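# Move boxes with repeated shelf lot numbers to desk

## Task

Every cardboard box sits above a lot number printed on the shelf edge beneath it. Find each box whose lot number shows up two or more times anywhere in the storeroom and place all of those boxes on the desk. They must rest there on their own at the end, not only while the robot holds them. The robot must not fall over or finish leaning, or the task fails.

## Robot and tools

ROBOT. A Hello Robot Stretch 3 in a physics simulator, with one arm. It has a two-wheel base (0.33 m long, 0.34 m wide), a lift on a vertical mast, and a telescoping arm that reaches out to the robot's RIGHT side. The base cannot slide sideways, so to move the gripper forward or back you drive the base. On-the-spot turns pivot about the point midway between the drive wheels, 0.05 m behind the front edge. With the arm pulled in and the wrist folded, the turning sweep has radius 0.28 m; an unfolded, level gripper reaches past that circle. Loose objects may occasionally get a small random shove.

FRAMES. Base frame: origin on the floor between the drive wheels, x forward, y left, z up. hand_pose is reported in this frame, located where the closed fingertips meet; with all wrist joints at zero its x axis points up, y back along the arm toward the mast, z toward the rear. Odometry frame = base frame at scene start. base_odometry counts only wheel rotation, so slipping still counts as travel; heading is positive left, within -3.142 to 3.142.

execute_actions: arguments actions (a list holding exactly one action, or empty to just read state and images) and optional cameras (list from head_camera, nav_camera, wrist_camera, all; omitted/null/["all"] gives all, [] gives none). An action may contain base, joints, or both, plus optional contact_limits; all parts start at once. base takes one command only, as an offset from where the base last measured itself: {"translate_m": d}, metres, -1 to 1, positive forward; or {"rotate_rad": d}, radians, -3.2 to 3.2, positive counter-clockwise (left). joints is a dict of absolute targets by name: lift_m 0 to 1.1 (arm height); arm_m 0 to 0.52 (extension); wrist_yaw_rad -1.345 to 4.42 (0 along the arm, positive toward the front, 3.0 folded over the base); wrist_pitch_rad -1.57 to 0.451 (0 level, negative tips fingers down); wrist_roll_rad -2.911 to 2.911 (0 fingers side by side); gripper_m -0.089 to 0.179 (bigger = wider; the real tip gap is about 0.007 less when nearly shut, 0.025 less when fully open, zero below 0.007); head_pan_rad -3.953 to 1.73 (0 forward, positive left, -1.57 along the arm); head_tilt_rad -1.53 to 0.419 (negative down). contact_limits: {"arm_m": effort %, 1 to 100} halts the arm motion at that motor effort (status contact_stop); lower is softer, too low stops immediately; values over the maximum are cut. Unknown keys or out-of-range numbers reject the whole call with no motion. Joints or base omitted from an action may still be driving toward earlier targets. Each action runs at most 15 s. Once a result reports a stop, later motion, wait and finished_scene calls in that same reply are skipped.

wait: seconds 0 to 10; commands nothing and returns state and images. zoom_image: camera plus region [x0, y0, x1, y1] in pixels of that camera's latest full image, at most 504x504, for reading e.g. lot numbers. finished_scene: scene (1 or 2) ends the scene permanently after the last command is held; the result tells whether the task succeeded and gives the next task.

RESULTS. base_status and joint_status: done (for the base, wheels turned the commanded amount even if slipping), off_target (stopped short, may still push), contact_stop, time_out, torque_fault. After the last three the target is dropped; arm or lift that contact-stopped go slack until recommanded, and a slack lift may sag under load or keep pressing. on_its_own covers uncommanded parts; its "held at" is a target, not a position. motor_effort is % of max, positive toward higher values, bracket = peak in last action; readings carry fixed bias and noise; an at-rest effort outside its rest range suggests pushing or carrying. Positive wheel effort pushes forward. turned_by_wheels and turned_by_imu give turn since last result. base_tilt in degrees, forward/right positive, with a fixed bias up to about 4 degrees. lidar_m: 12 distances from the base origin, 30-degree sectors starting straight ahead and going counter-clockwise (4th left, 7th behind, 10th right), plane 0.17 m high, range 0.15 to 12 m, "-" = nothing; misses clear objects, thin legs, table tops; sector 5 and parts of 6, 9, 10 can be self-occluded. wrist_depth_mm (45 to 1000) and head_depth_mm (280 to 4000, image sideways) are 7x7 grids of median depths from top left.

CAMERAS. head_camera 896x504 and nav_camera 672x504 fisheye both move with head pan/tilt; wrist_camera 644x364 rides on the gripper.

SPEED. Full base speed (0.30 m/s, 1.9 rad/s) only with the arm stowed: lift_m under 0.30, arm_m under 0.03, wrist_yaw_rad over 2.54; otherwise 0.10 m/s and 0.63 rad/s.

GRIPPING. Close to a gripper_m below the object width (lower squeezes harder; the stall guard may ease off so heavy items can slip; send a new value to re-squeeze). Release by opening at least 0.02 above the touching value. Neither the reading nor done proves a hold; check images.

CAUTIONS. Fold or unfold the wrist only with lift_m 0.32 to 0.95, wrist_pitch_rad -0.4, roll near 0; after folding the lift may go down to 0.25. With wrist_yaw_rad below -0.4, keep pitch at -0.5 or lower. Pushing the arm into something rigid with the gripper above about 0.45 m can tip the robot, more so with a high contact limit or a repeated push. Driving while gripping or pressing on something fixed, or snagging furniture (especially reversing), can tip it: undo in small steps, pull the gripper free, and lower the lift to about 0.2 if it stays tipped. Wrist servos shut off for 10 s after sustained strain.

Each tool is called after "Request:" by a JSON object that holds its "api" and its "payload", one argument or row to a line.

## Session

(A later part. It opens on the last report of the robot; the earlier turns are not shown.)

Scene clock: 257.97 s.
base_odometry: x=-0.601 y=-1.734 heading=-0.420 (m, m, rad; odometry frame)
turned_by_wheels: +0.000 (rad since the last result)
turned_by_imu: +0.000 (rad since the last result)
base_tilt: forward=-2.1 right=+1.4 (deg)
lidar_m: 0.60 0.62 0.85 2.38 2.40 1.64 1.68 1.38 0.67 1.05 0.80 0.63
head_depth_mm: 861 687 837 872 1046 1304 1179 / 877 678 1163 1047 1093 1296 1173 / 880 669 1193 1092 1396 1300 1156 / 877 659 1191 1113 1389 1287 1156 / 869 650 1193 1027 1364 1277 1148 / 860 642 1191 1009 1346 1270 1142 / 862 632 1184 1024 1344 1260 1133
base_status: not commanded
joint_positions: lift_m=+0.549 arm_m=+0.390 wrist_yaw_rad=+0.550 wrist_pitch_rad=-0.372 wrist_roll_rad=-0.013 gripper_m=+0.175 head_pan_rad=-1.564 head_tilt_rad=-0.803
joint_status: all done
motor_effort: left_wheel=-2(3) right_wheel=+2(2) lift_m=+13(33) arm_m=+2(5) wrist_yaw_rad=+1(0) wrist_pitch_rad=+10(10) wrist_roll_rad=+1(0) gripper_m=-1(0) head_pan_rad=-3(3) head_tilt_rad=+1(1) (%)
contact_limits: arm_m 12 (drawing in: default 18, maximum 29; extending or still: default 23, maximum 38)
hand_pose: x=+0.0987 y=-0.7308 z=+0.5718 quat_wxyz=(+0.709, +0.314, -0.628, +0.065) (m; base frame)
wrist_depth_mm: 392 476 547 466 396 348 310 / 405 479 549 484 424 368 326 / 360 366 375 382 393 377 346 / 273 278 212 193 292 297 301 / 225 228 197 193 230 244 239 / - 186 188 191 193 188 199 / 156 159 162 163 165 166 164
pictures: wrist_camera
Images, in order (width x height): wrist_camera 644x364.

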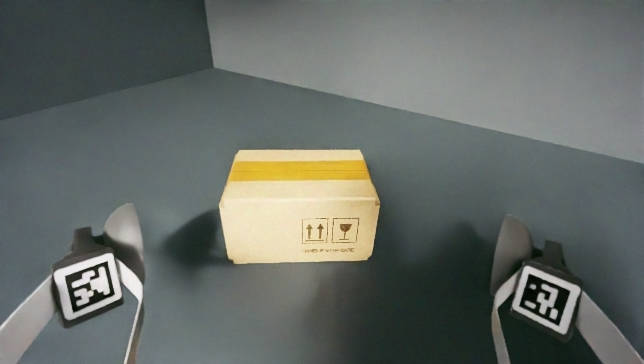

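Request:
{"api": "execute_actions", "payload": {
  "actions": [
    {"base":{"translate_m":0.036},"joints":{"arm_m":0.427},"contact_limits":{"arm_m":12}}
  ],
  "cameras": ["wrist_camera"]
}}

Request:
{"api": "execute_actions", "payload": {
  "actions": [
    {"joints":{"gripper_m":0.05}}
  ],
  "cameras": ["wrist_camera"]
}}

Scene clock: 263.37 s.
base_odometry: x=-0.568 y=-1.749 heading=-0.420 (m, m, rad; odometry frame)
turned_by_wheels: +0.000 (rad since the last result)
turned_by_imu: -0.001 (rad since the last result)
base_tilt: forward=-2.2 right=+1.4 (deg)
lidar_m: 0.56 0.59 0.80 2.23 1.99 1.68 1.71 1.41 0.69 1.05 0.78 0.59
head_depth_mm: 878 686 941 927 1022 1302 1177 / 878 679 1185 1068 1179 1307 1170 / 875 669 1190 1097 1398 1295 1163 / 878 661 1190 - 1368 1287 1154 / 870 650 1192 1001 1349 1280 1144 / 865 640 1192 1031 1348 1274 1144 / 866 633 1181 1025 1343 1268 1137
base_status: done
joint_positions: lift_m=+0.549 arm_m=+0.427 wrist_yaw_rad=+0.550 wrist_pitch_rad=-0.372 wrist_roll_rad=-0.013 gripper_m=+0.175 head_pan_rad=-1.564 head_tilt_rad=-0.803
joint_status: all done
motor_effort: left_wheel=-3(5) right_wheel=+1(5) lift_m=+12(12) arm_m=+2(2) wrist_yaw_rad=-1(2) wrist_pitch_rad=+10(10) wrist_roll_rad=+0(0) gripper_m=+0(0) head_pan_rad=-3(3) head_tilt_rad=+1(1) (%)
contact_limits: arm_m 12 (drawing in: default 18, maximum 29; extending or still: default 23, maximum 38)
hand_pose: x=+0.0987 y=-0.7678 z=+0.5718 quat_wxyz=(+0.709, +0.314, -0.628, +0.065) (m; base frame)
wrist_depth_mm: 362 440 499 422 364 317 281 / 378 456 520 459 388 337 298 / 360 366 373 384 386 354 314 / 274 277 281 287 291 297 302 / 224 226 165 154 216 244 238 / - 186 142 140 152 188 198 / 156 160 157 157 160 166 163
pictures: wrist_camera
Images, in order (width x height): wrist_camera 644x364.

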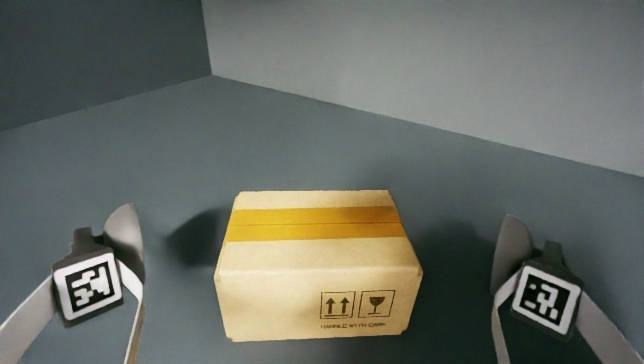

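Scene clock: 265.10 s.
base_odometry: x=-0.568 y=-1.749 heading=-0.420 (m, m, rad; odometry frame)
turned_by_wheels: +0.000 (rad since the last result)
turned_by_imu: +0.000 (rad since the last result)
base_tilt: forward=-2.0 right=+1.4 (deg)
lidar_m: 0.57 0.58 0.81 2.22 1.99 1.68 1.71 1.41 0.69 1.05 0.78 0.59
head_depth_mm: 878 687 937 924 1022 1303 1172 / 876 678 1188 1077 1181 1301 1176 / 879 670 1194 1096 1398 1296 1156 / 876 661 1188 1141 1371 1287 1148 / 867 649 1190 1003 1355 1270 1148 / 863 642 1191 1028 1352 1274 1146 / 864 634 1181 1020 1343 1259 1139
base_status: not commanded
joint_positions: lift_m=+0.549 arm_m=+0.427 wrist_yaw_rad=+0.550 wrist_pitch_rad=-0.372 wrist_roll_rad=-0.013 gripper_m=+0.051 head_pan_rad=-1.564 head_tilt_rad=-0.803
joint_status: all done
motor_effort: left_wheel=-3(2) right_wheel=+2(1) lift_m=+13(12) arm_m=+3(1) wrist_yaw_rad=+0(0) wrist_pitch_rad=+11(11) wrist_roll_rad=+0(0) gripper_m=-25(100) head_pan_rad=-3(3) head_tilt_rad=+1(1) (%)
hand_pose: x=+0.0987 y=-0.7678 z=+0.5717 quat_wxyz=(+0.709, +0.314, -0.628, +0.065) (m; base frame)
wrist_depth_mm: 360 442 495 420 361 317 282 / 375 453 513 456 387 336 298 / 356 367 374 384 387 352 316 / 272 276 281 287 289 296 302 / 219 222 152 153 161 235 239 / 184 188 135 136 138 198 196 / 158 159 153 153 159 166 168
pictures: wrist_camera
Images, in order (width x height): wrist_camera 644x364.

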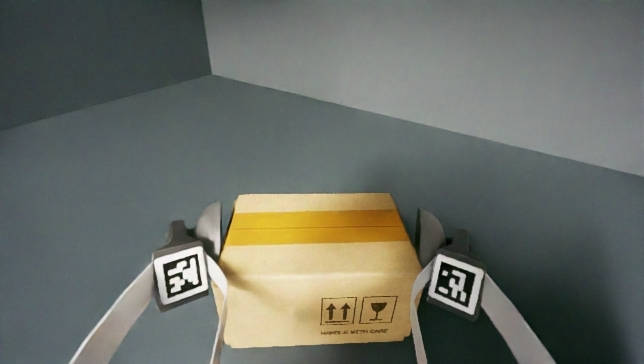

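Request:
{"api": "execute_actions", "payload": {
  "actions": [
    {"joints":{"lift_m":0.575}}
  ],
  "cameras": []
}}

Request:
{"api": "execute_actions", "payload": {
  "actions": [
    {"joints":{"arm_m":0.005}}
  ],
  "cameras": []
}}

Request:
{"api": "execute_actions", "payload": {
  "actions": [
    {"base":{"rotate_rad":-1.26},"joints":{"lift_m":0.78,"wrist_yaw_rad":0}}
  ],
  "cameras": []
}}

Request:
{"api": "execute_actions", "payload": {
  "actions": [
    {"base":{"translate_m":-1.0}}
  ],
  "cameras": []
}}

Request:
{"api": "execute_actions", "payload": {
  "actions": [
    {"base":{"translate_m":-0.33},"joints":{"arm_m":0.1}}
  ],
  "cameras": ["head_camera","nav_camera"]
}}

Scene clock: 280.00 s.
base_odometry: x=-0.568 y=-1.749 heading=-0.420 (m, m, rad; odometry frame)
turned_by_wheels: +0.000 (rad since the last result)
turned_by_imu: +0.000 (rad since the last result)
base_tilt: forward=-2.1 right=+1.3 (deg)
lidar_m: 0.57 0.59 0.80 2.23 1.98 1.68 1.71 1.41 0.69 1.05 0.78 0.59
head_depth_mm: 880 688 938 925 1029 1300 1180 / 877 680 1192 1074 1174 1296 1182 / 880 668 1193 1096 1339 1285 1161 / 878 660 1185 1078 1372 1289 1158 / 867 652 1189 986 1362 1278 1151 / 864 642 1190 1031 1346 1269 1139 / 863 633 1179 1029 1340 1261 1137
base_status: not commanded
joint_positions: lift_m=+0.574 arm_m=+0.427 wrist_yaw_rad=+0.550 wrist_pitch_rad=-0.373 wrist_roll_rad=-0.013 gripper_m=+0.051 head_pan_rad=-1.564 head_tilt_rad=-0.803
joint_status: all done
motor_effort: left_wheel=-3(3) right_wheel=+2(1) lift_m=+41(41) arm_m=+2(2) wrist_yaw_rad=+1(0) wrist_pitch_rad=+11(12) wrist_roll_rad=+0(0) gripper_m=-24(25) head_pan_rad=-3(3) head_tilt_rad=+1(1) (%)
hand_pose: x=+0.0986 y=-0.7677 z=+0.5971 quat_wxyz=(+0.709, +0.315, -0.628, +0.064) (m; base frame)
wrist_depth_mm: 361 441 498 421 361 318 283 / 375 461 536 459 385 337 299 / 385 425 431 444 407 361 315 / 318 321 328 334 339 347 327 / 255 260 152 153 161 275 277 / 214 220 135 136 138 230 229 / 187 186 178 155 183 193 195
pictures: none
No camera images: the call's "cameras" was empty. Leave "cameras" out to get every camera's image.

Scene clock: 284.30 s.
base_odometry: x=-0.568 y=-1.749 heading=-0.420 (m, m, rad; odometry frame)
turned_by_wheels: +0.000 (rad since the last result)
turned_by_imu: +0.000 (rad since the last result)
base_tilt: forward=-2.2 right=+1.5 (deg)
lidar_m: 0.57 0.59 0.80 2.23 1.99 1.68 1.71 1.41 0.68 1.05 0.78 0.59
head_depth_mm: 882 688 939 927 1023 1299 1174 / 878 679 1185 1077 1180 1298 1191 / 877 672 1193 1065 1384 1290 1200 / 879 661 1186 1056 1368 1288 1201 / 865 652 1188 1050 1357 1274 1111 / 863 641 1191 1033 1352 706 1144 / 862 633 1179 1027 1340 1264 1138
base_status: not commanded
joint_positions: lift_m=+0.574 arm_m=+0.005 wrist_yaw_rad=+0.550 wrist_pitch_rad=-0.374 wrist_roll_rad=-0.013 gripper_m=+0.051 head_pan_rad=-1.564 head_tilt_rad=-0.803
joint_status: all done
motor_effort: left_wheel=-3(2) right_wheel=+2(1) lift_m=+40(40) arm_m=-4(8) wrist_yaw_rad=+0(1) wrist_pitch_rad=+11(11) wrist_roll_rad=+1(0) gripper_m=-24(24) head_pan_rad=-3(3) head_tilt_rad=+1(2) (%)
hand_pose: x=+0.0986 y=-0.3462 z=+0.5970 quat_wxyz=(+0.709, +0.315, -0.628, +0.064) (m; base frame)
wrist_depth_mm: 417 506 574 810 774 674 599 / 433 532 579 679 707 678 626 / 453 566 633 483 464 473 487 / 474 596 714 - 925 367 355 / 497 615 152 153 161 878 336 / 521 614 135 136 138 829 782 / 539 721 727 155 665 695 700
pictures: none
No camera images: the call's "cameras" was empty. Leave "cameras" out to get every camera's image.

Scene clock: 287.23 s.
base_odometry: x=-0.568 y=-1.749 heading=-1.680 (m, m, rad; odometry frame)
turned_by_wheels: -1.260 (rad since the last result)
turned_by_imu: -1.256 (rad since the last result)
base_tilt: forward=-2.0 right=+1.4 (deg)
lidar_m: 0.93 0.64 0.57 0.57 0.67 1.23 2.66 1.68 1.72 1.41 0.69 0.74
head_depth_mm: 1454 1628 1876 1853 1560 1384 - / 1490 1698 1945 1839 1542 1387 - / 1558 1759 2043 1827 1522 1399 - / 1600 1835 2084 1801 574 - - / 1640 1864 2070 1786 1459 1307 1150 / 1245 1437 1634 1698 1497 1298 1143 / 1055 1451 1258 1622 1425 1291 1136
base_status: done
joint_positions: lift_m=+0.779 arm_m=+0.005 wrist_yaw_rad=+0.001 wrist_pitch_rad=-0.374 wrist_roll_rad=-0.013 gripper_m=+0.051 head_pan_rad=-1.564 head_tilt_rad=-0.803
joint_status: all done
motor_effort: left_wheel=+4(9) right_wheel=-2(4) lift_m=+40(41) arm_m=-3(3) wrist_yaw_rad=+0(2) wrist_pitch_rad=+12(11) wrist_roll_rad=+0(0) gripper_m=-23(23) head_pan_rad=-3(3) head_tilt_rad=+1(0) (%)
hand_pose: x=-0.0213 y=-0.3800 z=+0.8020 quat_wxyz=(+0.700, +0.133, -0.690, -0.131) (m; base frame)
wrist_depth_mm: 916 - - - - - - / 949 - - - - - - / 878 886 - - - - - / 683 782 - - - - - / 578 - 152 153 162 - - / - - 135 136 138 - - / 597 924 931 155 973 - -
pictures: none
No camera images: the call's "cameras" was empty. Leave "cameras" out to get every camera's image.

Scene clock: 298.80 s.
base_odometry: x=-0.460 y=-0.755 heading=-1.680 (m, m, rad; odometry frame)
turned_by_wheels: +0.000 (rad since the last result)
turned_by_imu: -0.005 (rad since the last result)
base_tilt: forward=-2.1 right=+1.2 (deg)
lidar_m: 1.63 0.98 0.87 0.87 1.02 1.87 2.71 1.03 0.98 1.44 1.68 1.56
head_depth_mm: 1209 1296 1010 858 1558 1391 - / 1236 1413 1573 1702 1496 1368 - / 1274 1448 1689 1825 1516 1400 - / 1300 1484 1740 1811 573 - - / 1342 1542 1802 1786 1452 1306 1151 / 1381 1601 1882 1776 1498 1295 1146 / 1436 1653 1955 1752 1484 1288 1133
base_status: done
joint_positions: lift_m=+0.779 arm_m=+0.005 wrist_yaw_rad=+0.001 wrist_pitch_rad=-0.374 wrist_roll_rad=-0.013 gripper_m=+0.051 head_pan_rad=-1.564 head_tilt_rad=-0.803
joint_status: not commanded
motor_effort: left_wheel=+3(5) right_wheel=-2(5) lift_m=+40(40) arm_m=-3(3) wrist_yaw_rad=+0(1) wrist_pitch_rad=+12(11) wrist_roll_rad=+0(1) gripper_m=-23(24) head_pan_rad=-3(3) head_tilt_rad=+1(1) (%)
hand_pose: x=-0.0213 y=-0.3800 z=+0.8020 quat_wxyz=(+0.700, +0.133, -0.690, -0.131) (m; base frame)
wrist_depth_mm: - - - - - - 918 / - - - - - 798 839 / - - - - - 518 535 / - - - - - 405 394 / - - 151 153 161 - - / - - 135 137 138 - - / 976 978 937 155 957 - -
pictures: none
No camera images: the call's "cameras" was empty. Leave "cameras" out to get every camera's image.

Scene clock: 303.67 s.
base_odometry: x=-0.424 y=-0.426 heading=-1.680 (m, m, rad; odometry frame)
turned_by_wheels: +0.000 (rad since the last result)
turned_by_imu: -0.001 (rad since the last result)
base_tilt: forward=-1.9 right=+1.4 (deg)
lidar_m: 1.81 1.09 0.96 0.97 1.14 2.43 2.43 0.76 0.93 0.88 1.56 1.87
head_depth_mm: 1119 1217 1008 812 1354 - - / 1155 1246 996 807 - - 1167 / 1190 1269 984 802 - 1258 1162 / 1216 1340 974 813 - 1262 1152 / 1257 1446 1597 829 1495 1298 1148 / 1299 1495 1746 1727 1507 1288 1143 / 1314 1535 1827 1769 1489 1292 1139
base_status: done
joint_positions: lift_m=+0.779 arm_m=+0.100 wrist_yaw_rad=+0.001 wrist_pitch_rad=-0.374 wrist_roll_rad=-0.013 gripper_m=+0.051 head_pan_rad=-1.564 head_tilt_rad=-0.803
joint_status: all done
motor_effort: left_wheel=+3(6) right_wheel=-1(4) lift_m=+40(40) arm_m=+2(1) wrist_yaw_rad=+0(0) wrist_pitch_rad=+12(11) wrist_roll_rad=+0(0) gripper_m=-23(23) head_pan_rad=-3(3) head_tilt_rad=+1(1) (%)
hand_pose: x=-0.0214 y=-0.4744 z=+0.8020 quat_wxyz=(+0.700, +0.133, -0.690, -0.131) (m; base frame)
wrist_depth_mm: - - - 968 909 837 779 / - - - 849 769 810 796 / - - - 498 506 516 537 / - - 366 370 377 385 392 / - - 152 153 161 304 308 / - - 135 136 138 257 254 / 981 977 934 155 989 974 235
pictures: head_camera (sideways: a quarter turn clockwise sets it upright), nav_camera (sideways: a quarter turn counterclockwise sets it upright)
Images, in order (width x height): head_camera 896x504, nav_camera 672x504.

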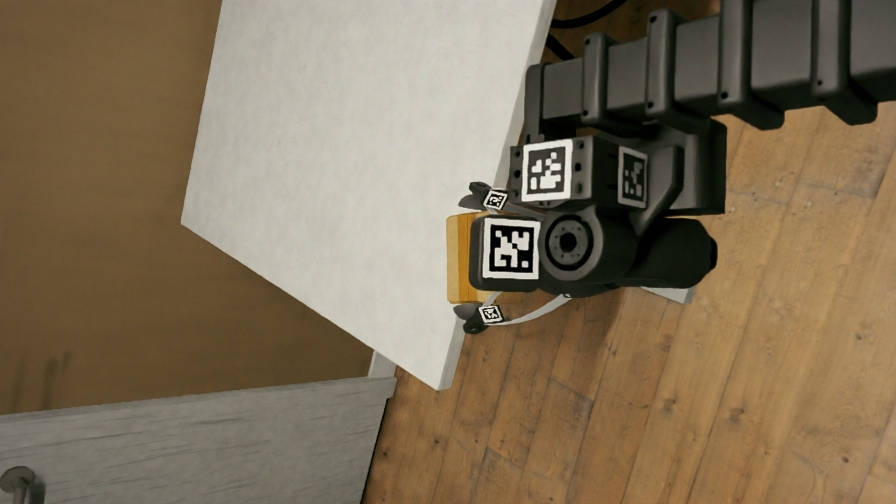

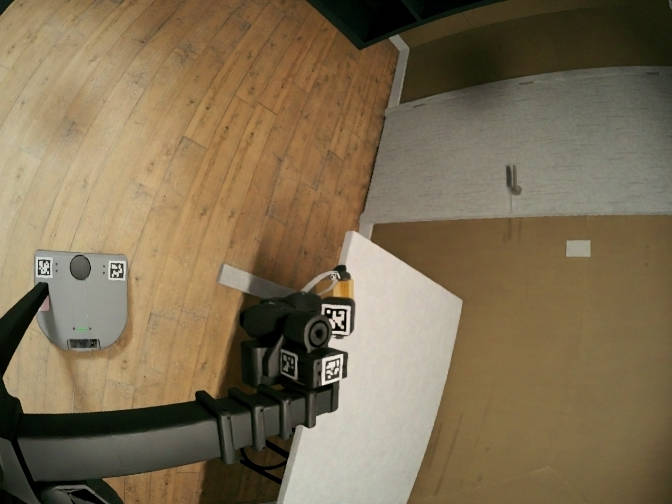

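Request:
{"api": "execute_actions", "payload": {
  "actions": [
    {"base":{"translate_m":-0.25},"joints":{"arm_m":0.33}}
  ],
  "cameras": []
}}

Request:
{"api": "execute_actions", "payload": {
  "actions": [
    {"joints":{"lift_m":0.74}}
  ],
  "cameras": ["head_camera"]
}}

Request:
{"api": "execute_actions", "payload": {
  "actions": [
    {"joints":{"gripper_m":0.17}}
  ],
  "cameras": []
}}

Request:
{"api": "execute_actions", "payload": {
  "actions": [
    {"joints":{"arm_m":0.005,"lift_m":0.78}}
  ],
  "cameras": ["head_camera"]
}}

Scene clock: 315.20 s.
base_odometry: x=-0.397 y=-0.178 heading=-1.680 (m, m, rad; odometry frame)
turned_by_wheels: +0.000 (rad since the last result)
turned_by_imu: -0.001 (rad since the last result)
base_tilt: forward=-2.1 right=+1.3 (deg)
lidar_m: 1.95 1.17 1.04 1.04 1.23 2.19 2.18 0.85 0.60 0.88 1.49 2.12
head_depth_mm: 1058 1172 1009 815 708 - - / 1084 1198 1033 - - - 1172 / 1115 1216 - 768 1423 1326 1161 / 1149 1237 1045 767 1458 1315 1158 / 1186 1255 962 784 1460 1308 1152 / 1220 1349 954 795 1491 1289 1142 / 1270 1476 944 813 1486 1291 1138
base_status: done
joint_positions: lift_m=+0.779 arm_m=+0.330 wrist_yaw_rad=+0.000 wrist_pitch_rad=-0.374 wrist_roll_rad=-0.013 gripper_m=+0.051 head_pan_rad=-1.564 head_tilt_rad=-0.803
joint_status: all done
motor_effort: left_wheel=+4(5) right_wheel=-2(4) lift_m=+40(40) arm_m=+2(4) wrist_yaw_rad=+1(0) wrist_pitch_rad=+11(11) wrist_roll_rad=+1(0) gripper_m=-23(23) head_pan_rad=-3(3) head_tilt_rad=+1(1) (%)
hand_pose: x=-0.0214 y=-0.7044 z=+0.8020 quat_wxyz=(+0.700, +0.133, -0.690, -0.131) (m; base frame)
wrist_depth_mm: 876 822 742 678 625 586 545 / 972 895 758 713 663 624 588 / - 474 480 492 502 514 526 / 349 356 363 366 374 381 386 / 282 286 152 153 161 304 307 / 236 242 135 136 138 253 254 / 204 205 197 155 203 214 216
pictures: none
No camera images: the call's "cameras" was empty. Leave "cameras" out to get every camera's image.

Scene clock: 316.37 s.
base_odometry: x=-0.397 y=-0.178 heading=-1.680 (m, m, rad; odometry frame)
turned_by_wheels: +0.000 (rad since the last result)
turned_by_imu: +0.000 (rad since the last result)
base_tilt: forward=-2.0 right=+1.2 (deg)
lidar_m: 1.96 1.17 1.04 1.04 1.23 2.19 2.19 0.85 0.60 0.89 1.49 2.11
head_depth_mm: 1057 1171 1006 814 715 1308 - / 1087 1204 998 821 - - - / 1118 1222 1035 757 1434 1317 1158 / 1152 1243 1028 747 1450 1316 1158 / 1181 1247 965 782 1473 1303 1152 / 1220 1354 954 794 1485 1298 1137 / 1263 1471 944 808 1485 1289 1138
base_status: not commanded
joint_positions: lift_m=+0.741 arm_m=+0.330 wrist_yaw_rad=+0.000 wrist_pitch_rad=-0.374 wrist_roll_rad=-0.013 gripper_m=+0.051 head_pan_rad=-1.564 head_tilt_rad=-0.803
joint_status: all done
motor_effort: left_wheel=+3(3) right_wheel=-2(2) lift_m=+14(36) arm_m=+2(2) wrist_yaw_rad=-1(0) wrist_pitch_rad=+11(12) wrist_roll_rad=+0(0) gripper_m=-23(23) head_pan_rad=-3(3) head_tilt_rad=+1(1) (%)
hand_pose: x=-0.0214 y=-0.7044 z=+0.7633 quat_wxyz=(+0.700, +0.133, -0.690, -0.131) (m; base frame)
wrist_depth_mm: 887 817 752 687 631 586 548 / 967 888 572 590 614 604 581 / - 377 387 393 406 411 422 / 281 284 289 295 300 306 312 / 227 230 152 153 161 243 246 / 191 194 135 136 138 204 204 / 164 164 158 155 163 171 173
pictures: head_camera (sideways: a quarter turn clockwise sets it upright)
Images, in order (width x height): head_camera 896x504.

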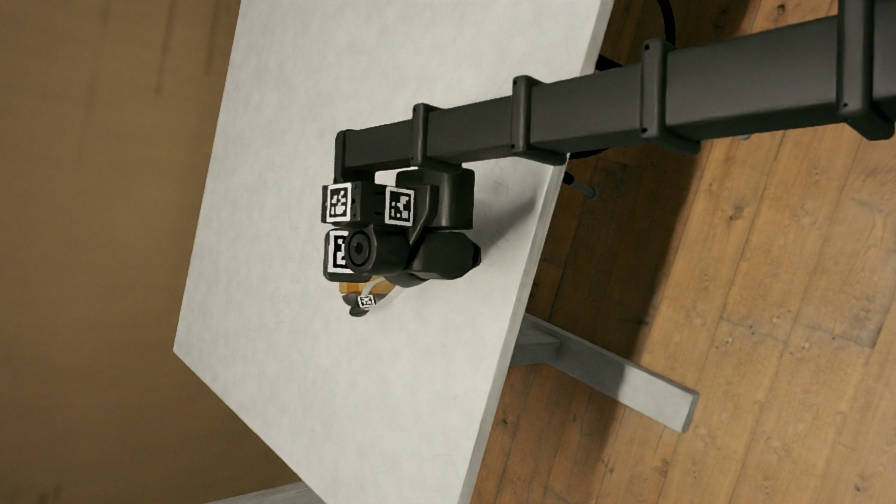

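Scene clock: 318.07 s.
base_odometry: x=-0.397 y=-0.178 heading=-1.680 (m, m, rad; odometry frame)
turned_by_wheels: +0.000 (rad since the last result)
turned_by_imu: +0.000 (rad since the last result)
base_tilt: forward=-1.9 right=+1.2 (deg)
lidar_m: 1.96 1.18 1.04 1.04 1.23 2.19 2.19 0.85 0.60 0.89 1.49 2.11
head_depth_mm: 1056 1170 1008 814 713 1309 - / 1082 1196 1002 819 - - - / 1118 1221 1041 755 1434 1317 1162 / 1156 1241 1014 749 1454 1310 1155 / 1190 1250 960 783 1458 1307 1150 / 1225 1355 951 798 1492 1285 1140 / 1256 1467 948 812 1488 1282 1138
base_status: not commanded
joint_positions: lift_m=+0.741 arm_m=+0.330 wrist_yaw_rad=+0.000 wrist_pitch_rad=-0.374 wrist_roll_rad=-0.013 gripper_m=+0.170 head_pan_rad=-1.564 head_tilt_rad=-0.803
joint_status: all done
motor_effort: left_wheel=+3(4) right_wheel=-2(1) lift_m=+13(13) arm_m=+2(2) wrist_yaw_rad=-1(1) wrist_pitch_rad=+11(11) wrist_roll_rad=+0(1) gripper_m=+2(99) head_pan_rad=-3(3) head_tilt_rad=+1(1) (%)
hand_pose: x=-0.0215 y=-0.7044 z=+0.7634 quat_wxyz=(+0.700, +0.133, -0.690, -0.131) (m; base frame)
wrist_depth_mm: 864 807 744 680 628 584 543 / 992 893 572 596 612 612 575 / - 377 385 395 404 413 431 / 281 285 290 295 301 306 313 / 227 238 174 162 230 253 246 / - 190 140 140 146 198 205 / 162 165 157 156 165 171 173
pictures: none
No camera images: the call's "cameras" was empty. Leave "cameras" out to get every camera's image.

Scene clock: 321.67 s.
base_odometry: x=-0.397 y=-0.178 heading=-1.680 (m, m, rad; odometry frame)
turned_by_wheels: +0.000 (rad since the last result)
turned_by_imu: +0.000 (rad since the last result)
base_tilt: forward=-2.2 right=+1.4 (deg)
lidar_m: 1.96 1.18 1.04 1.04 1.23 2.19 2.19 0.85 0.60 0.89 1.50 2.11
head_depth_mm: 1051 1175 1007 810 715 1367 - / 1085 1195 994 808 726 1359 - / 1112 1222 984 798 1421 1409 - / 1152 1240 979 790 1521 - - / 1183 1249 965 782 1476 1299 1150 / 1225 1343 948 796 1495 1288 1144 / 1266 1470 945 812 1487 1291 1135
base_status: not commanded
joint_positions: lift_m=+0.779 arm_m=+0.005 wrist_yaw_rad=+0.000 wrist_pitch_rad=-0.372 wrist_roll_rad=-0.013 gripper_m=+0.170 head_pan_rad=-1.564 head_tilt_rad=-0.803
joint_status: all done
motor_effort: left_wheel=+4(4) right_wheel=-1(1) lift_m=+39(41) arm_m=-4(5) wrist_yaw_rad=+0(0) wrist_pitch_rad=+11(11) wrist_roll_rad=+0(1) gripper_m=+1(0) head_pan_rad=-3(3) head_tilt_rad=+1(1) (%)
hand_pose: x=-0.0215 y=-0.3802 z=+0.8024 quat_wxyz=(+0.700, +0.132, -0.690, -0.130) (m; base frame)
wrist_depth_mm: - - - - 909 836 804 / - - 733 756 794 818 817 / - 479 485 451 507 522 540 / 390 361 368 372 378 388 392 / - - 330 306 302 318 310 / - - - - 849 268 257 / 966 980 987 - - - 676
pictures: head_camera (sideways: a quarter turn clockwise sets it upright)
Images, in order (width x height): head_camera 896x504.

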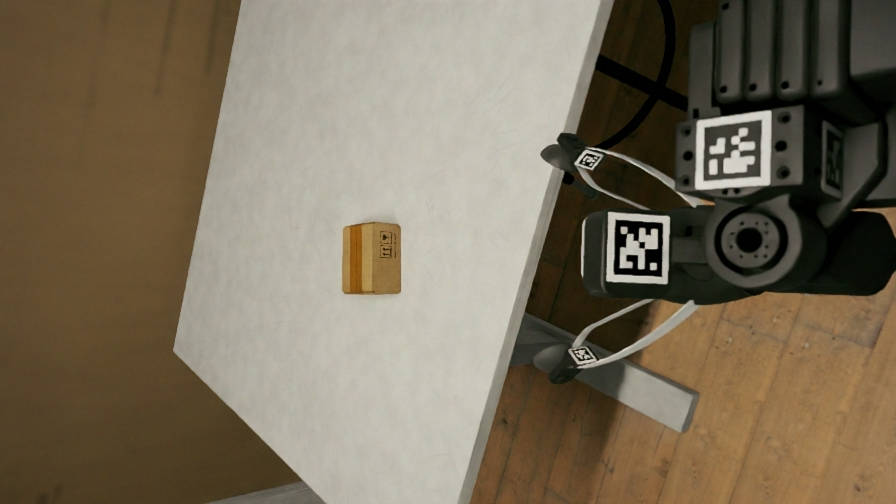

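Request:
{"api": "execute_actions", "payload": {
  "actions": [
    {"joints":{"wrist_yaw_rad":2.8,"wrist_pitch_rad":-0.4,"gripper_m":0.05,"lift_m":0.6,"head_pan_rad":0,"head_tilt_rad":-0.4},"base":{"rotate_rad":-0.33}}
  ],
  "cameras": ["nav_camera"]
}}

Request:
{"api": "execute_actions", "payload": {
  "actions": [
    {"joints":{"lift_m":0.28},"base":{"translate_m":0.7}}
  ],
  "cameras": ["nav_camera"]
}}

Scene clock: 340.90 s.
base_odometry: x=-0.397 y=-0.178 heading=-2.009 (m, m, rad; odometry frame)
turned_by_wheels: -0.330 (rad since the last result)
turned_by_imu: -0.329 (rad since the last result)
base_tilt: forward=-2.1 right=+1.3 (deg)
lidar_m: 2.11 1.52 1.09 1.04 1.07 1.43 2.19 1.17 0.85 0.60 0.88 1.71
head_depth_mm: 2033 2246 2617 2871 2348 1786 1443 / 2263 2415 2544 2529 2344 1766 1433 / 2226 2394 2646 2804 2320 1759 1410 / 2213 2416 2587 2765 2305 1748 1406 / 2141 2324 2516 2357 2287 1727 1406 / 2169 2369 2554 2762 2244 1714 1393 / 2174 2349 2507 2652 2228 1719 1381
base_status: done
joint_positions: lift_m=+0.601 arm_m=+0.005 wrist_yaw_rad=+2.798 wrist_pitch_rad=-0.416 wrist_roll_rad=-0.013 gripper_m=+0.050 head_pan_rad=-0.007 head_tilt_rad=-0.409
joint_status: all done
motor_effort: left_wheel=+4(10) right_wheel=-2(5) lift_m=+12(34) arm_m=-3(4) wrist_yaw_rad=+3(3) wrist_pitch_rad=+7(8) wrist_roll_rad=+0(0) gripper_m=+0(97) head_pan_rad=+3(43) head_tilt_rad=+2(20) (%)
hand_pose: x=+0.0544 y=+0.0613 z=+0.6139 quat_wxyz=(+0.262, +0.702, +0.028, +0.662) (m; base frame)
wrist_depth_mm: 855 906 992 - - - - / - 991 - - - - - / - - - - - - - / - - - - - - - / - - - - - - - / 857 - 844 905 923 932 937 / 756 - 772 771 786 798 796
pictures: nav_camera (sideways: a quarter turn counterclockwise sets it upright)
Images, in order (width x height): nav_camera 672x504.

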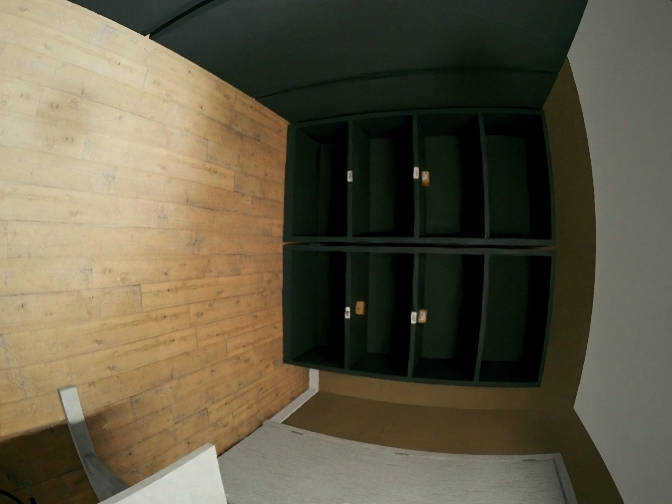

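Scene clock: 346.93 s.
base_odometry: x=-0.694 y=-0.812 heading=-2.009 (m, m, rad; odometry frame)
turned_by_wheels: +0.000 (rad since the last result)
turned_by_imu: +0.003 (rad since the last result)
base_tilt: forward=-2.1 right=+1.5 (deg)
lidar_m: 1.41 1.55 1.11 1.06 1.09 1.46 2.88 1.02 0.82 1.24 1.24 1.62
head_depth_mm: 1591 1753 1773 1826 1908 1778 1438 / 1590 1735 1835 1952 2098 1774 1435 / 1569 1725 1803 1960 2092 1767 1422 / 1570 1720 1784 1936 2060 1755 1415 / 1438 1568 1586 1717 1884 1728 1399 / 1215 1651 1769 1780 1933 1731 1409 / 1537 1683 1768 1880 2008 1719 1394
base_status: done
joint_positions: lift_m=+0.281 arm_m=+0.005 wrist_yaw_rad=+2.799 wrist_pitch_rad=-0.417 wrist_roll_rad=-0.013 gripper_m=+0.050 head_pan_rad=-0.007 head_tilt_rad=-0.408
joint_status: all done
motor_effort: left_wheel=+3(16) right_wheel=-2(3) lift_m=+13(14) arm_m=-3(3) wrist_yaw_rad=+0(1) wrist_pitch_rad=+8(8) wrist_roll_rad=+0(0) gripper_m=+0(0) head_pan_rad=+3(3) head_tilt_rad=+2(3) (%)
hand_pose: x=+0.0541 y=+0.0613 z=+0.2936 quat_wxyz=(+0.262, +0.702, +0.028, +0.662) (m; base frame)
wrist_depth_mm: 883 918 - - - - - / - - - - - - - / - 925 935 959 994 - - / - 714 727 728 745 765 791 / 551 583 609 597 626 610 625 / 487 - - 499 508 513 518 / - - - 435 439 444 448
pictures: nav_camera (sideways: a quarter turn counterclockwise sets it upright)
Images, in order (width x height): nav_camera 672x504.

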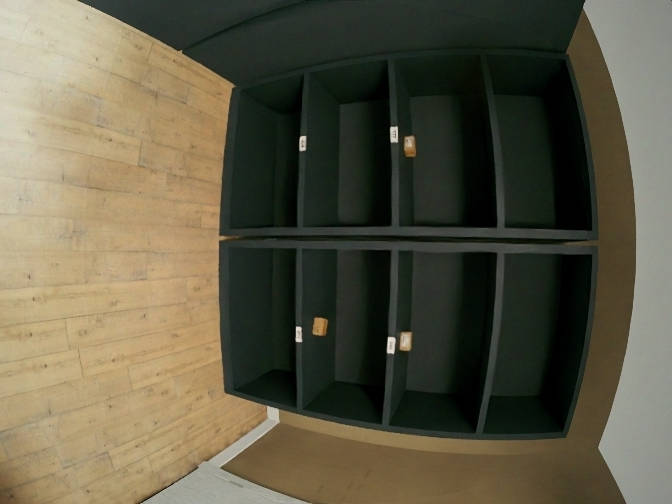

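Request:
{"api": "execute_actions", "payload": {
  "actions": [
    {"base":{"rotate_rad":-0.49}}
  ],
  "cameras": []
}}

Request:
{"api": "execute_actions", "payload": {
  "actions": [
    {"base":{"translate_m":0.9}}
  ],
  "cameras": []
}}

Request:
{"api": "execute_actions", "payload": {
  "actions": [
    {"base":{"rotate_rad":2.07},"joints":{"head_pan_rad":-1.57,"head_tilt_rad":-0.75}}
  ],
  "cameras": []
}}

Request:
{"api": "execute_actions", "payload": {
  "actions": [
    {"joints":{"lift_m":0.58}}
  ],
  "cameras": ["head_camera"]
}}

Scene clock: 356.57 s.
base_odometry: x=-0.694 y=-0.812 heading=-2.499 (m, m, rad; odometry frame)
turned_by_wheels: -0.490 (rad since the last result)
turned_by_imu: -0.487 (rad since the last result)
base_tilt: forward=-2.0 right=+1.4 (deg)
lidar_m: 1.61 1.41 1.50 1.10 1.07 1.10 1.51 2.89 1.01 0.82 1.24 1.26
head_depth_mm: 1365 1413 1482 1548 1614 1668 1438 / 1546 1617 1693 1771 1834 1783 1427 / 1767 1859 1952 2056 2120 1772 1425 / 1891 2025 2181 2369 2283 1750 1415 / 1453 1615 1683 1827 1977 1736 1402 / 1646 1812 1873 1892 2120 1720 1393 / 1591 1706 1773 1881 2011 1689 1383
base_status: done
joint_positions: lift_m=+0.281 arm_m=+0.005 wrist_yaw_rad=+2.799 wrist_pitch_rad=-0.417 wrist_roll_rad=-0.013 gripper_m=+0.050 head_pan_rad=-0.007 head_tilt_rad=-0.408
joint_status: not commanded
motor_effort: left_wheel=+3(14) right_wheel=-2(6) lift_m=+14(12) arm_m=-3(2) wrist_yaw_rad=+2(1) wrist_pitch_rad=+8(8) wrist_roll_rad=+0(0) gripper_m=+0(0) head_pan_rad=+3(3) head_tilt_rad=+2(2) (%)
hand_pose: x=+0.0541 y=+0.0613 z=+0.2936 quat_wxyz=(+0.262, +0.702, +0.028, +0.662) (m; base frame)
wrist_depth_mm: 883 - - - - - - / - - - - - - - / - 927 923 951 986 - - / - 712 727 742 754 762 784 / 559 586 607 603 627 612 622 / 482 - - 504 509 515 524 / - - - 433 437 444 447
pictures: none
No camera images: the call's "cameras" was empty. Leave "cameras" out to get every camera's image.

Scene clock: 361.27 s.
base_odometry: x=-1.414 y=-1.351 heading=-2.499 (m, m, rad; odometry frame)
turned_by_wheels: +0.000 (rad since the last result)
turned_by_imu: +0.003 (rad since the last result)
base_tilt: forward=-2.0 right=+1.3 (deg)
lidar_m: 0.71 1.08 0.80 1.54 1.52 1.57 2.16 1.50 1.11 0.80 0.77 0.80
head_depth_mm: 874 909 948 982 1033 1081 1138 / 979 1018 1068 1116 1180 1244 1310 / 1098 1166 1225 1294 1379 1468 1415 / 1072 1153 1257 1380 1524 1635 1412 / 606 654 705 737 838 922 1008 / 725 819 902 775 1101 1013 1216 / 888 958 1020 765 1176 1005 864
base_status: done
joint_positions: lift_m=+0.281 arm_m=+0.005 wrist_yaw_rad=+2.799 wrist_pitch_rad=-0.417 wrist_roll_rad=-0.013 gripper_m=+0.050 head_pan_rad=-0.007 head_tilt_rad=-0.408
joint_status: not commanded
motor_effort: left_wheel=+2(16) right_wheel=-2(3) lift_m=+12(13) arm_m=-3(3) wrist_yaw_rad=+1(0) wrist_pitch_rad=+8(8) wrist_roll_rad=+0(0) gripper_m=+0(0) head_pan_rad=+3(3) head_tilt_rad=+3(3) (%)
hand_pose: x=+0.0541 y=+0.0613 z=+0.2936 quat_wxyz=(+0.262, +0.702, +0.028, +0.662) (m; base frame)
wrist_depth_mm: - - - 861 - 924 800 / - - - 940 - 989 841 / - 916 945 905 811 819 849 / - 715 719 737 721 664 633 / 550 587 608 596 635 620 569 / 487 - - 503 509 514 521 / - - - 435 436 443 447
pictures: none
No camera images: the call's "cameras" was empty. Leave "cameras" out to get every camera's image.

Scene clock: 363.90 s.
base_odometry: x=-1.414 y=-1.351 heading=-0.429 (m, m, rad; odometry frame)
turned_by_wheels: +2.070 (rad since the last result)
turned_by_imu: +2.056 (rad since the last result)
base_tilt: forward=-2.2 right=+1.4 (deg)
lidar_m: 1.51 1.56 2.12 1.51 1.11 0.80 0.77 0.80 0.71 1.08 0.80 1.51
head_depth_mm: 897 810 810 892 1078 1375 1199 / 922 796 1103 1118 1021 1317 1194 / 919 784 1208 1138 1019 1302 1180 / 919 772 1206 1125 1391 1300 1177 / 918 705 1201 1089 1378 1293 1174 / 919 727 1199 1103 1372 1280 1164 / 921 734 1194 1095 1361 1274 1160
base_status: done
joint_positions: lift_m=+0.281 arm_m=+0.005 wrist_yaw_rad=+2.799 wrist_pitch_rad=-0.417 wrist_roll_rad=-0.013 gripper_m=+0.050 head_pan_rad=-1.563 head_tilt_rad=-0.741
joint_status: all done
motor_effort: left_wheel=-3(12) right_wheel=+1(8) lift_m=+12(13) arm_m=-3(4) wrist_yaw_rad=+1(0) wrist_pitch_rad=+8(8) wrist_roll_rad=+0(0) gripper_m=+1(0) head_pan_rad=-4(44) head_tilt_rad=-3(18) (%)
hand_pose: x=+0.0541 y=+0.0613 z=+0.2936 quat_wxyz=(+0.262, +0.702, +0.028, +0.662) (m; base frame)
wrist_depth_mm: - - - - - - - / - - - - - - - / - 929 947 948 974 998 - / - 723 723 738 740 765 782 / 547 584 614 594 636 615 622 / 484 - - 503 507 515 523 / - - - 434 435 447 449
pictures: none
No camera images: the call's "cameras" was empty. Leave "cameras" out to get every camera's image.

Scene clock: 367.47 s.
base_odometry: x=-1.414 y=-1.351 heading=-0.429 (m, m, rad; odometry frame)
turned_by_wheels: +0.000 (rad since the last result)
turned_by_imu: +0.000 (rad since the last result)
base_tilt: forward=-2.1 right=+1.5 (deg)
lidar_m: 1.51 1.56 2.13 1.51 1.11 0.80 0.77 0.80 0.71 1.08 0.80 1.51
head_depth_mm: 895 809 811 892 1082 1386 1198 / 924 797 1104 1113 1017 1313 1193 / 919 784 1214 1133 1013 1313 1204 / 919 771 1204 1128 1388 1302 1202 / 921 708 1198 1088 1385 1293 1199 / 919 725 1196 1110 1369 1280 1164 / 917 733 1197 1093 1361 1279 1160
base_status: not commanded
joint_positions: lift_m=+0.579 arm_m=+0.005 wrist_yaw_rad=+2.799 wrist_pitch_rad=-0.417 wrist_roll_rad=-0.013 gripper_m=+0.050 head_pan_rad=-1.563 head_tilt_rad=-0.741
joint_status: all done
motor_effort: left_wheel=-3(3) right_wheel=+2(1) lift_m=+39(41) arm_m=-3(3) wrist_yaw_rad=+1(0) wrist_pitch_rad=+8(8) wrist_roll_rad=+0(1) gripper_m=+0(0) head_pan_rad=-4(3) head_tilt_rad=-3(2) (%)
hand_pose: x=+0.0541 y=+0.0613 z=+0.5923 quat_wxyz=(+0.262, +0.702, +0.028, +0.662) (m; base frame)
wrist_depth_mm: - - - - - - - / - - - - - - - / - - - - - - - / - - - - - - - / 977 999 - - - - - / 835 - 816 876 885 903 913 / 720 - 743 756 766 775 767
pictures: head_camera (sideways: a quarter turn clockwise sets it upright)
Images, in order (width x height): head_camera 896x504.

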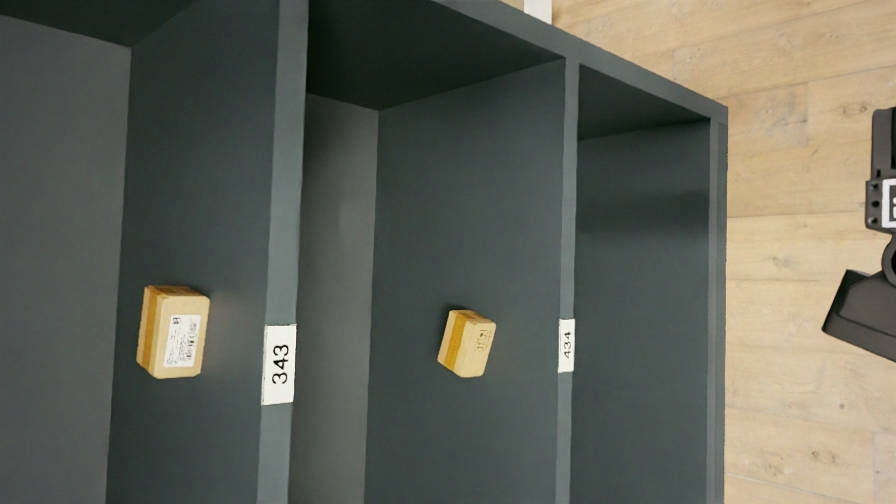

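Request:
{"api": "execute_actions", "payload": {
  "actions": [
    {"base":{"translate_m":0.2},"joints":{"wrist_yaw_rad":-0.2,"wrist_pitch_rad":-0.35,"gripper_m":0.175,"lift_m":0.56}}
  ],
  "cameras": ["head_camera","wrist_camera"]
}}

Request:
{"api": "execute_actions", "payload": {
  "actions": [
    {"joints":{"arm_m":0.25},"contact_limits":{"arm_m":12}}
  ],
  "cameras": ["head_camera","wrist_camera"]
}}

Scene clock: 379.43 s.
base_odometry: x=-1.233 y=-1.434 heading=-0.429 (m, m, rad; odometry frame)
turned_by_wheels: +0.000 (rad since the last result)
turned_by_imu: +0.000 (rad since the last result)
base_tilt: forward=-2.0 right=+1.2 (deg)
lidar_m: 1.31 1.35 1.84 1.66 1.43 1.01 0.97 1.00 0.82 1.08 0.69 1.36
head_depth_mm: 922 810 1210 1158 1032 1317 1199 / 920 735 1204 1150 1019 1315 1189 / 923 734 1201 1137 1013 1308 1184 / 922 771 1205 1121 1391 1303 - / 920 760 1200 1115 1383 1293 1171 / 920 746 1203 1109 1369 1281 1161 / 901 733 983 1039 1020 1255 1157
base_status: done
joint_positions: lift_m=+0.561 arm_m=+0.005 wrist_yaw_rad=-0.198 wrist_pitch_rad=-0.373 wrist_roll_rad=-0.013 gripper_m=+0.175 head_pan_rad=-1.563 head_tilt_rad=-0.741
joint_status: all done
motor_effort: left_wheel=-4(7) right_wheel=+2(4) lift_m=+13(35) arm_m=-3(3) wrist_yaw_rad=-1(2) wrist_pitch_rad=+11(12) wrist_roll_rad=+0(1) gripper_m=+1(100) head_pan_rad=-3(3) head_tilt_rad=-2(3) (%)
hand_pose: x=-0.0668 y=-0.3756 z=+0.5835 quat_wxyz=(+0.683, +0.063, -0.700, -0.199) (m; base frame)
wrist_depth_mm: 597 704 737 787 825 637 471 / 524 589 600 547 651 604 497 / 388 396 408 432 459 490 546 / 511 874 971 - - 671 884 / 530 908 940 950 941 744 959 / 491 769 789 798 788 787 883 / 544 660 666 694 729 753 768
pictures: head_camera (sideways: a quarter turn clockwise sets it upright), wrist_camera
Images, in order (width x height): head_camera 896x504, wrist_camera 644x364.

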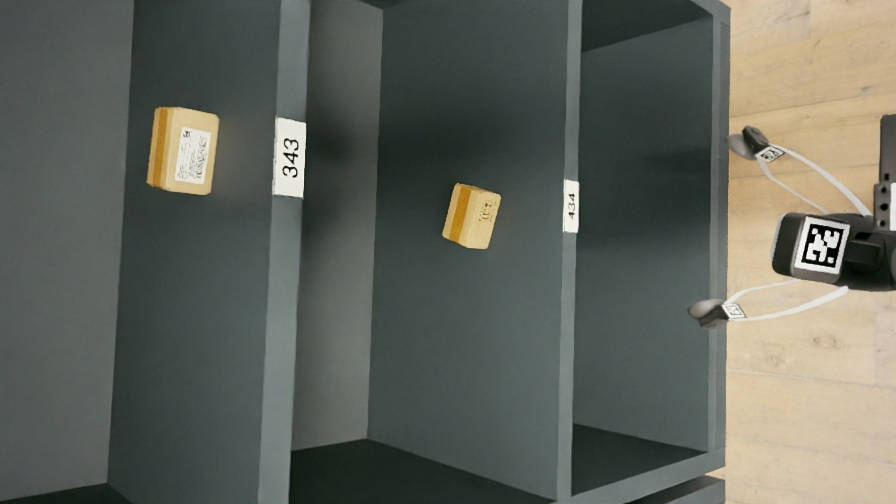

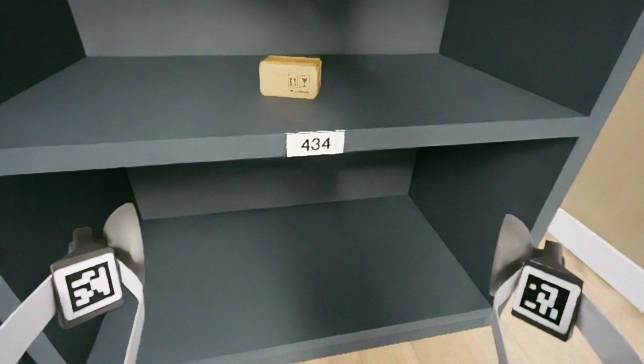

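Scene clock: 382.47 s.
base_odometry: x=-1.233 y=-1.434 heading=-0.429 (m, m, rad; odometry frame)
turned_by_wheels: +0.000 (rad since the last result)
turned_by_imu: +0.000 (rad since the last result)
base_tilt: forward=-2.0 right=+1.4 (deg)
lidar_m: 1.30 1.35 1.84 1.66 1.42 1.01 0.97 1.01 0.82 1.08 0.69 1.36
head_depth_mm: 924 809 1210 1158 1025 1318 1196 / 920 739 1206 1150 1020 1319 1202 / 917 732 1200 1138 990 - 1183 / 919 770 1203 1125 997 1291 1175 / 917 758 1203 1117 1378 1288 1171 / 915 747 1197 1106 1368 1277 1165 / 899 734 981 1033 1023 1253 1150
base_status: not commanded
joint_positions: lift_m=+0.561 arm_m=+0.250 wrist_yaw_rad=-0.200 wrist_pitch_rad=-0.372 wrist_roll_rad=-0.013 gripper_m=+0.175 head_pan_rad=-1.563 head_tilt_rad=-0.741
joint_status: all done
motor_effort: left_wheel=-4(4) right_wheel=+2(2) lift_m=+13(13) arm_m=+1(1) wrist_yaw_rad=+0(0) wrist_pitch_rad=+11(11) wrist_roll_rad=+0(0) gripper_m=+2(1) head_pan_rad=-4(4) head_tilt_rad=-3(3) (%)
contact_limits: arm_m 12 (drawing in: default 18, maximum 29; extending or still: default 23, maximum 38)
hand_pose: x=-0.0671 y=-0.6200 z=+0.5837 quat_wxyz=(+0.683, +0.063, -0.700, -0.199) (m; base frame)
wrist_depth_mm: 469 489 516 546 574 597 468 / 502 518 550 573 605 597 470 / 387 396 406 297 426 434 442 / 296 299 303 304 316 320 327 / 241 245 244 247 251 264 258 / - 200 203 206 217 231 442 / 176 184 201 635 681 663 510
pictures: head_camera (sideways: a quarter turn clockwise sets it upright), wrist_camera
Images, in order (width x height): head_camera 896x504, wrist_camera 644x364.

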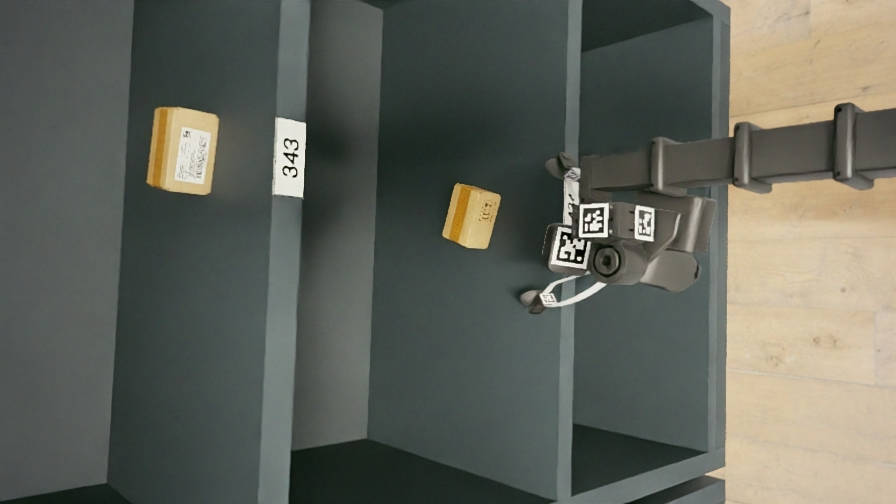

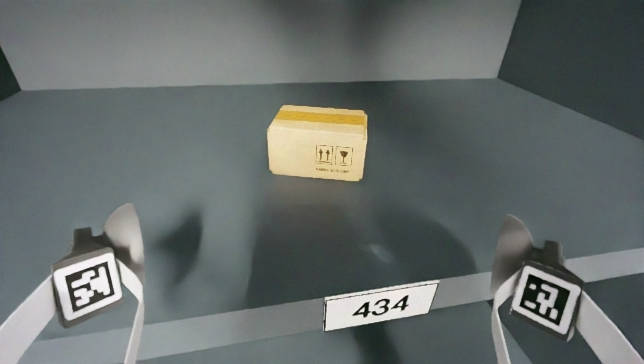

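Request:
{"api": "execute_actions", "payload": {
  "actions": [
    {"base":{"translate_m":-0.03},"joints":{"arm_m":0.415},"contact_limits":{"arm_m":12}}
  ],
  "cameras": ["wrist_camera"]
}}

Request:
{"api": "execute_actions", "payload": {
  "actions": [
    {"joints":{"lift_m":0.548}}
  ],
  "cameras": ["wrist_camera"]
}}

Scene clock: 389.40 s.
base_odometry: x=-1.260 y=-1.422 heading=-0.429 (m, m, rad; odometry frame)
turned_by_wheels: +0.000 (rad since the last result)
turned_by_imu: -0.001 (rad since the last result)
base_tilt: forward=-2.1 right=+1.2 (deg)
lidar_m: 1.34 1.38 1.88 1.66 1.38 0.98 0.94 0.97 0.80 1.07 0.71 1.39
head_depth_mm: 921 806 1203 1158 1030 1304 1202 / 920 790 1202 1145 1021 1311 1193 / 922 719 1213 1173 1394 1303 1173 / 914 770 1203 1196 1423 1297 1172 / 916 757 1197 1118 1374 1289 1172 / 916 748 1201 1108 1370 1277 1161 / 914 732 1087 1065 1052 1249 1160
base_status: done
joint_positions: lift_m=+0.561 arm_m=+0.415 wrist_yaw_rad=-0.200 wrist_pitch_rad=-0.372 wrist_roll_rad=-0.013 gripper_m=+0.175 head_pan_rad=-1.563 head_tilt_rad=-0.741
joint_status: all done
motor_effort: left_wheel=-4(11) right_wheel=+2(2) lift_m=+13(13) arm_m=+2(4) wrist_yaw_rad=+0(1) wrist_pitch_rad=+11(11) wrist_roll_rad=+0(0) gripper_m=+0(0) head_pan_rad=-3(3) head_tilt_rad=-3(3) (%)
contact_limits: arm_m 12 (drawing in: default 18, maximum 29; extending or still: default 23, maximum 38)
hand_pose: x=-0.0671 y=-0.7850 z=+0.5837 quat_wxyz=(+0.683, +0.063, -0.700, -0.199) (m; base frame)
wrist_depth_mm: 334 350 369 389 412 436 433 / 359 379 401 423 451 479 439 / 377 392 406 415 420 434 415 / 294 299 301 309 314 319 325 / 241 245 232 171 233 263 258 / - 199 157 148 155 203 214 / 168 172 168 165 168 179 177
pictures: wrist_camera
Images, in order (width x height): wrist_camera 644x364.

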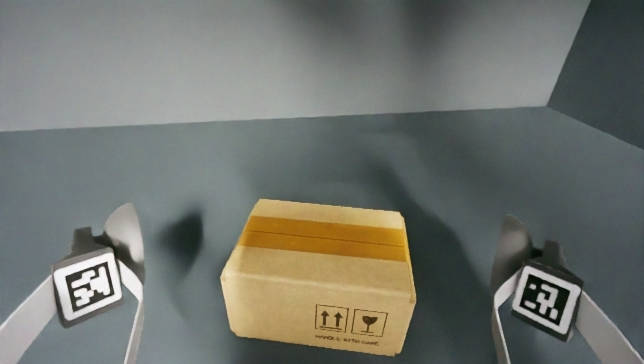

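Scene clock: 390.17 s.
base_odometry: x=-1.260 y=-1.422 heading=-0.429 (m, m, rad; odometry frame)
turned_by_wheels: +0.000 (rad since the last result)
turned_by_imu: +0.000 (rad since the last result)
base_tilt: forward=-2.0 right=+1.2 (deg)
lidar_m: 1.34 1.38 1.88 1.65 1.38 0.98 0.94 0.97 0.80 1.08 0.70 1.39
head_depth_mm: 923 809 1203 1159 1029 1312 1196 / 922 792 1203 1145 1020 1309 1196 / 920 719 1204 1154 1016 1299 1178 / 916 770 1202 1164 1422 1294 1175 / 917 758 1196 1119 1378 1292 1168 / 915 745 1196 1103 1368 1290 1165 / 915 736 1078 1065 1059 1248 1159
base_status: not commanded
joint_positions: lift_m=+0.549 arm_m=+0.415 wrist_yaw_rad=-0.200 wrist_pitch_rad=-0.372 wrist_roll_rad=-0.013 gripper_m=+0.175 head_pan_rad=-1.563 head_tilt_rad=-0.741
joint_status: all done
motor_effort: left_wheel=-4(3) right_wheel=+2(2) lift_m=+13(14) arm_m=+2(2) wrist_yaw_rad=+0(0) wrist_pitch_rad=+11(10) wrist_roll_rad=+0(0) gripper_m=+1(1) head_pan_rad=-3(3) head_tilt_rad=-3(3) (%)
hand_pose: x=-0.0671 y=-0.7850 z=+0.5717 quat_wxyz=(+0.683, +0.063, -0.700, -0.199) (m; base frame)
wrist_depth_mm: 336 349 371 388 413 434 437 / 360 376 400 420 448 479 441 / 358 365 375 381 391 403 408 / 272 276 279 286 291 298 303 / 223 226 166 153 215 244 238 / - 185 157 144 145 188 198 / 156 159 161 158 160 166 163
pictures: wrist_camera
Images, in order (width x height): wrist_camera 644x364.

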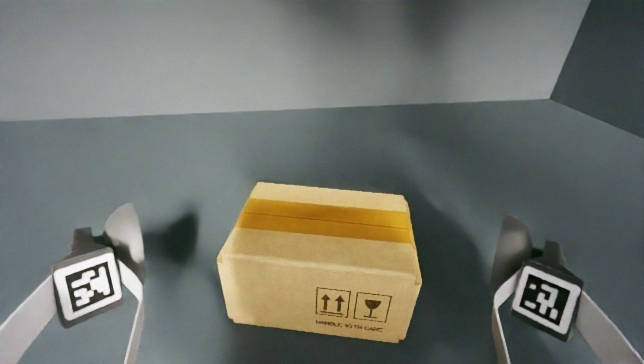

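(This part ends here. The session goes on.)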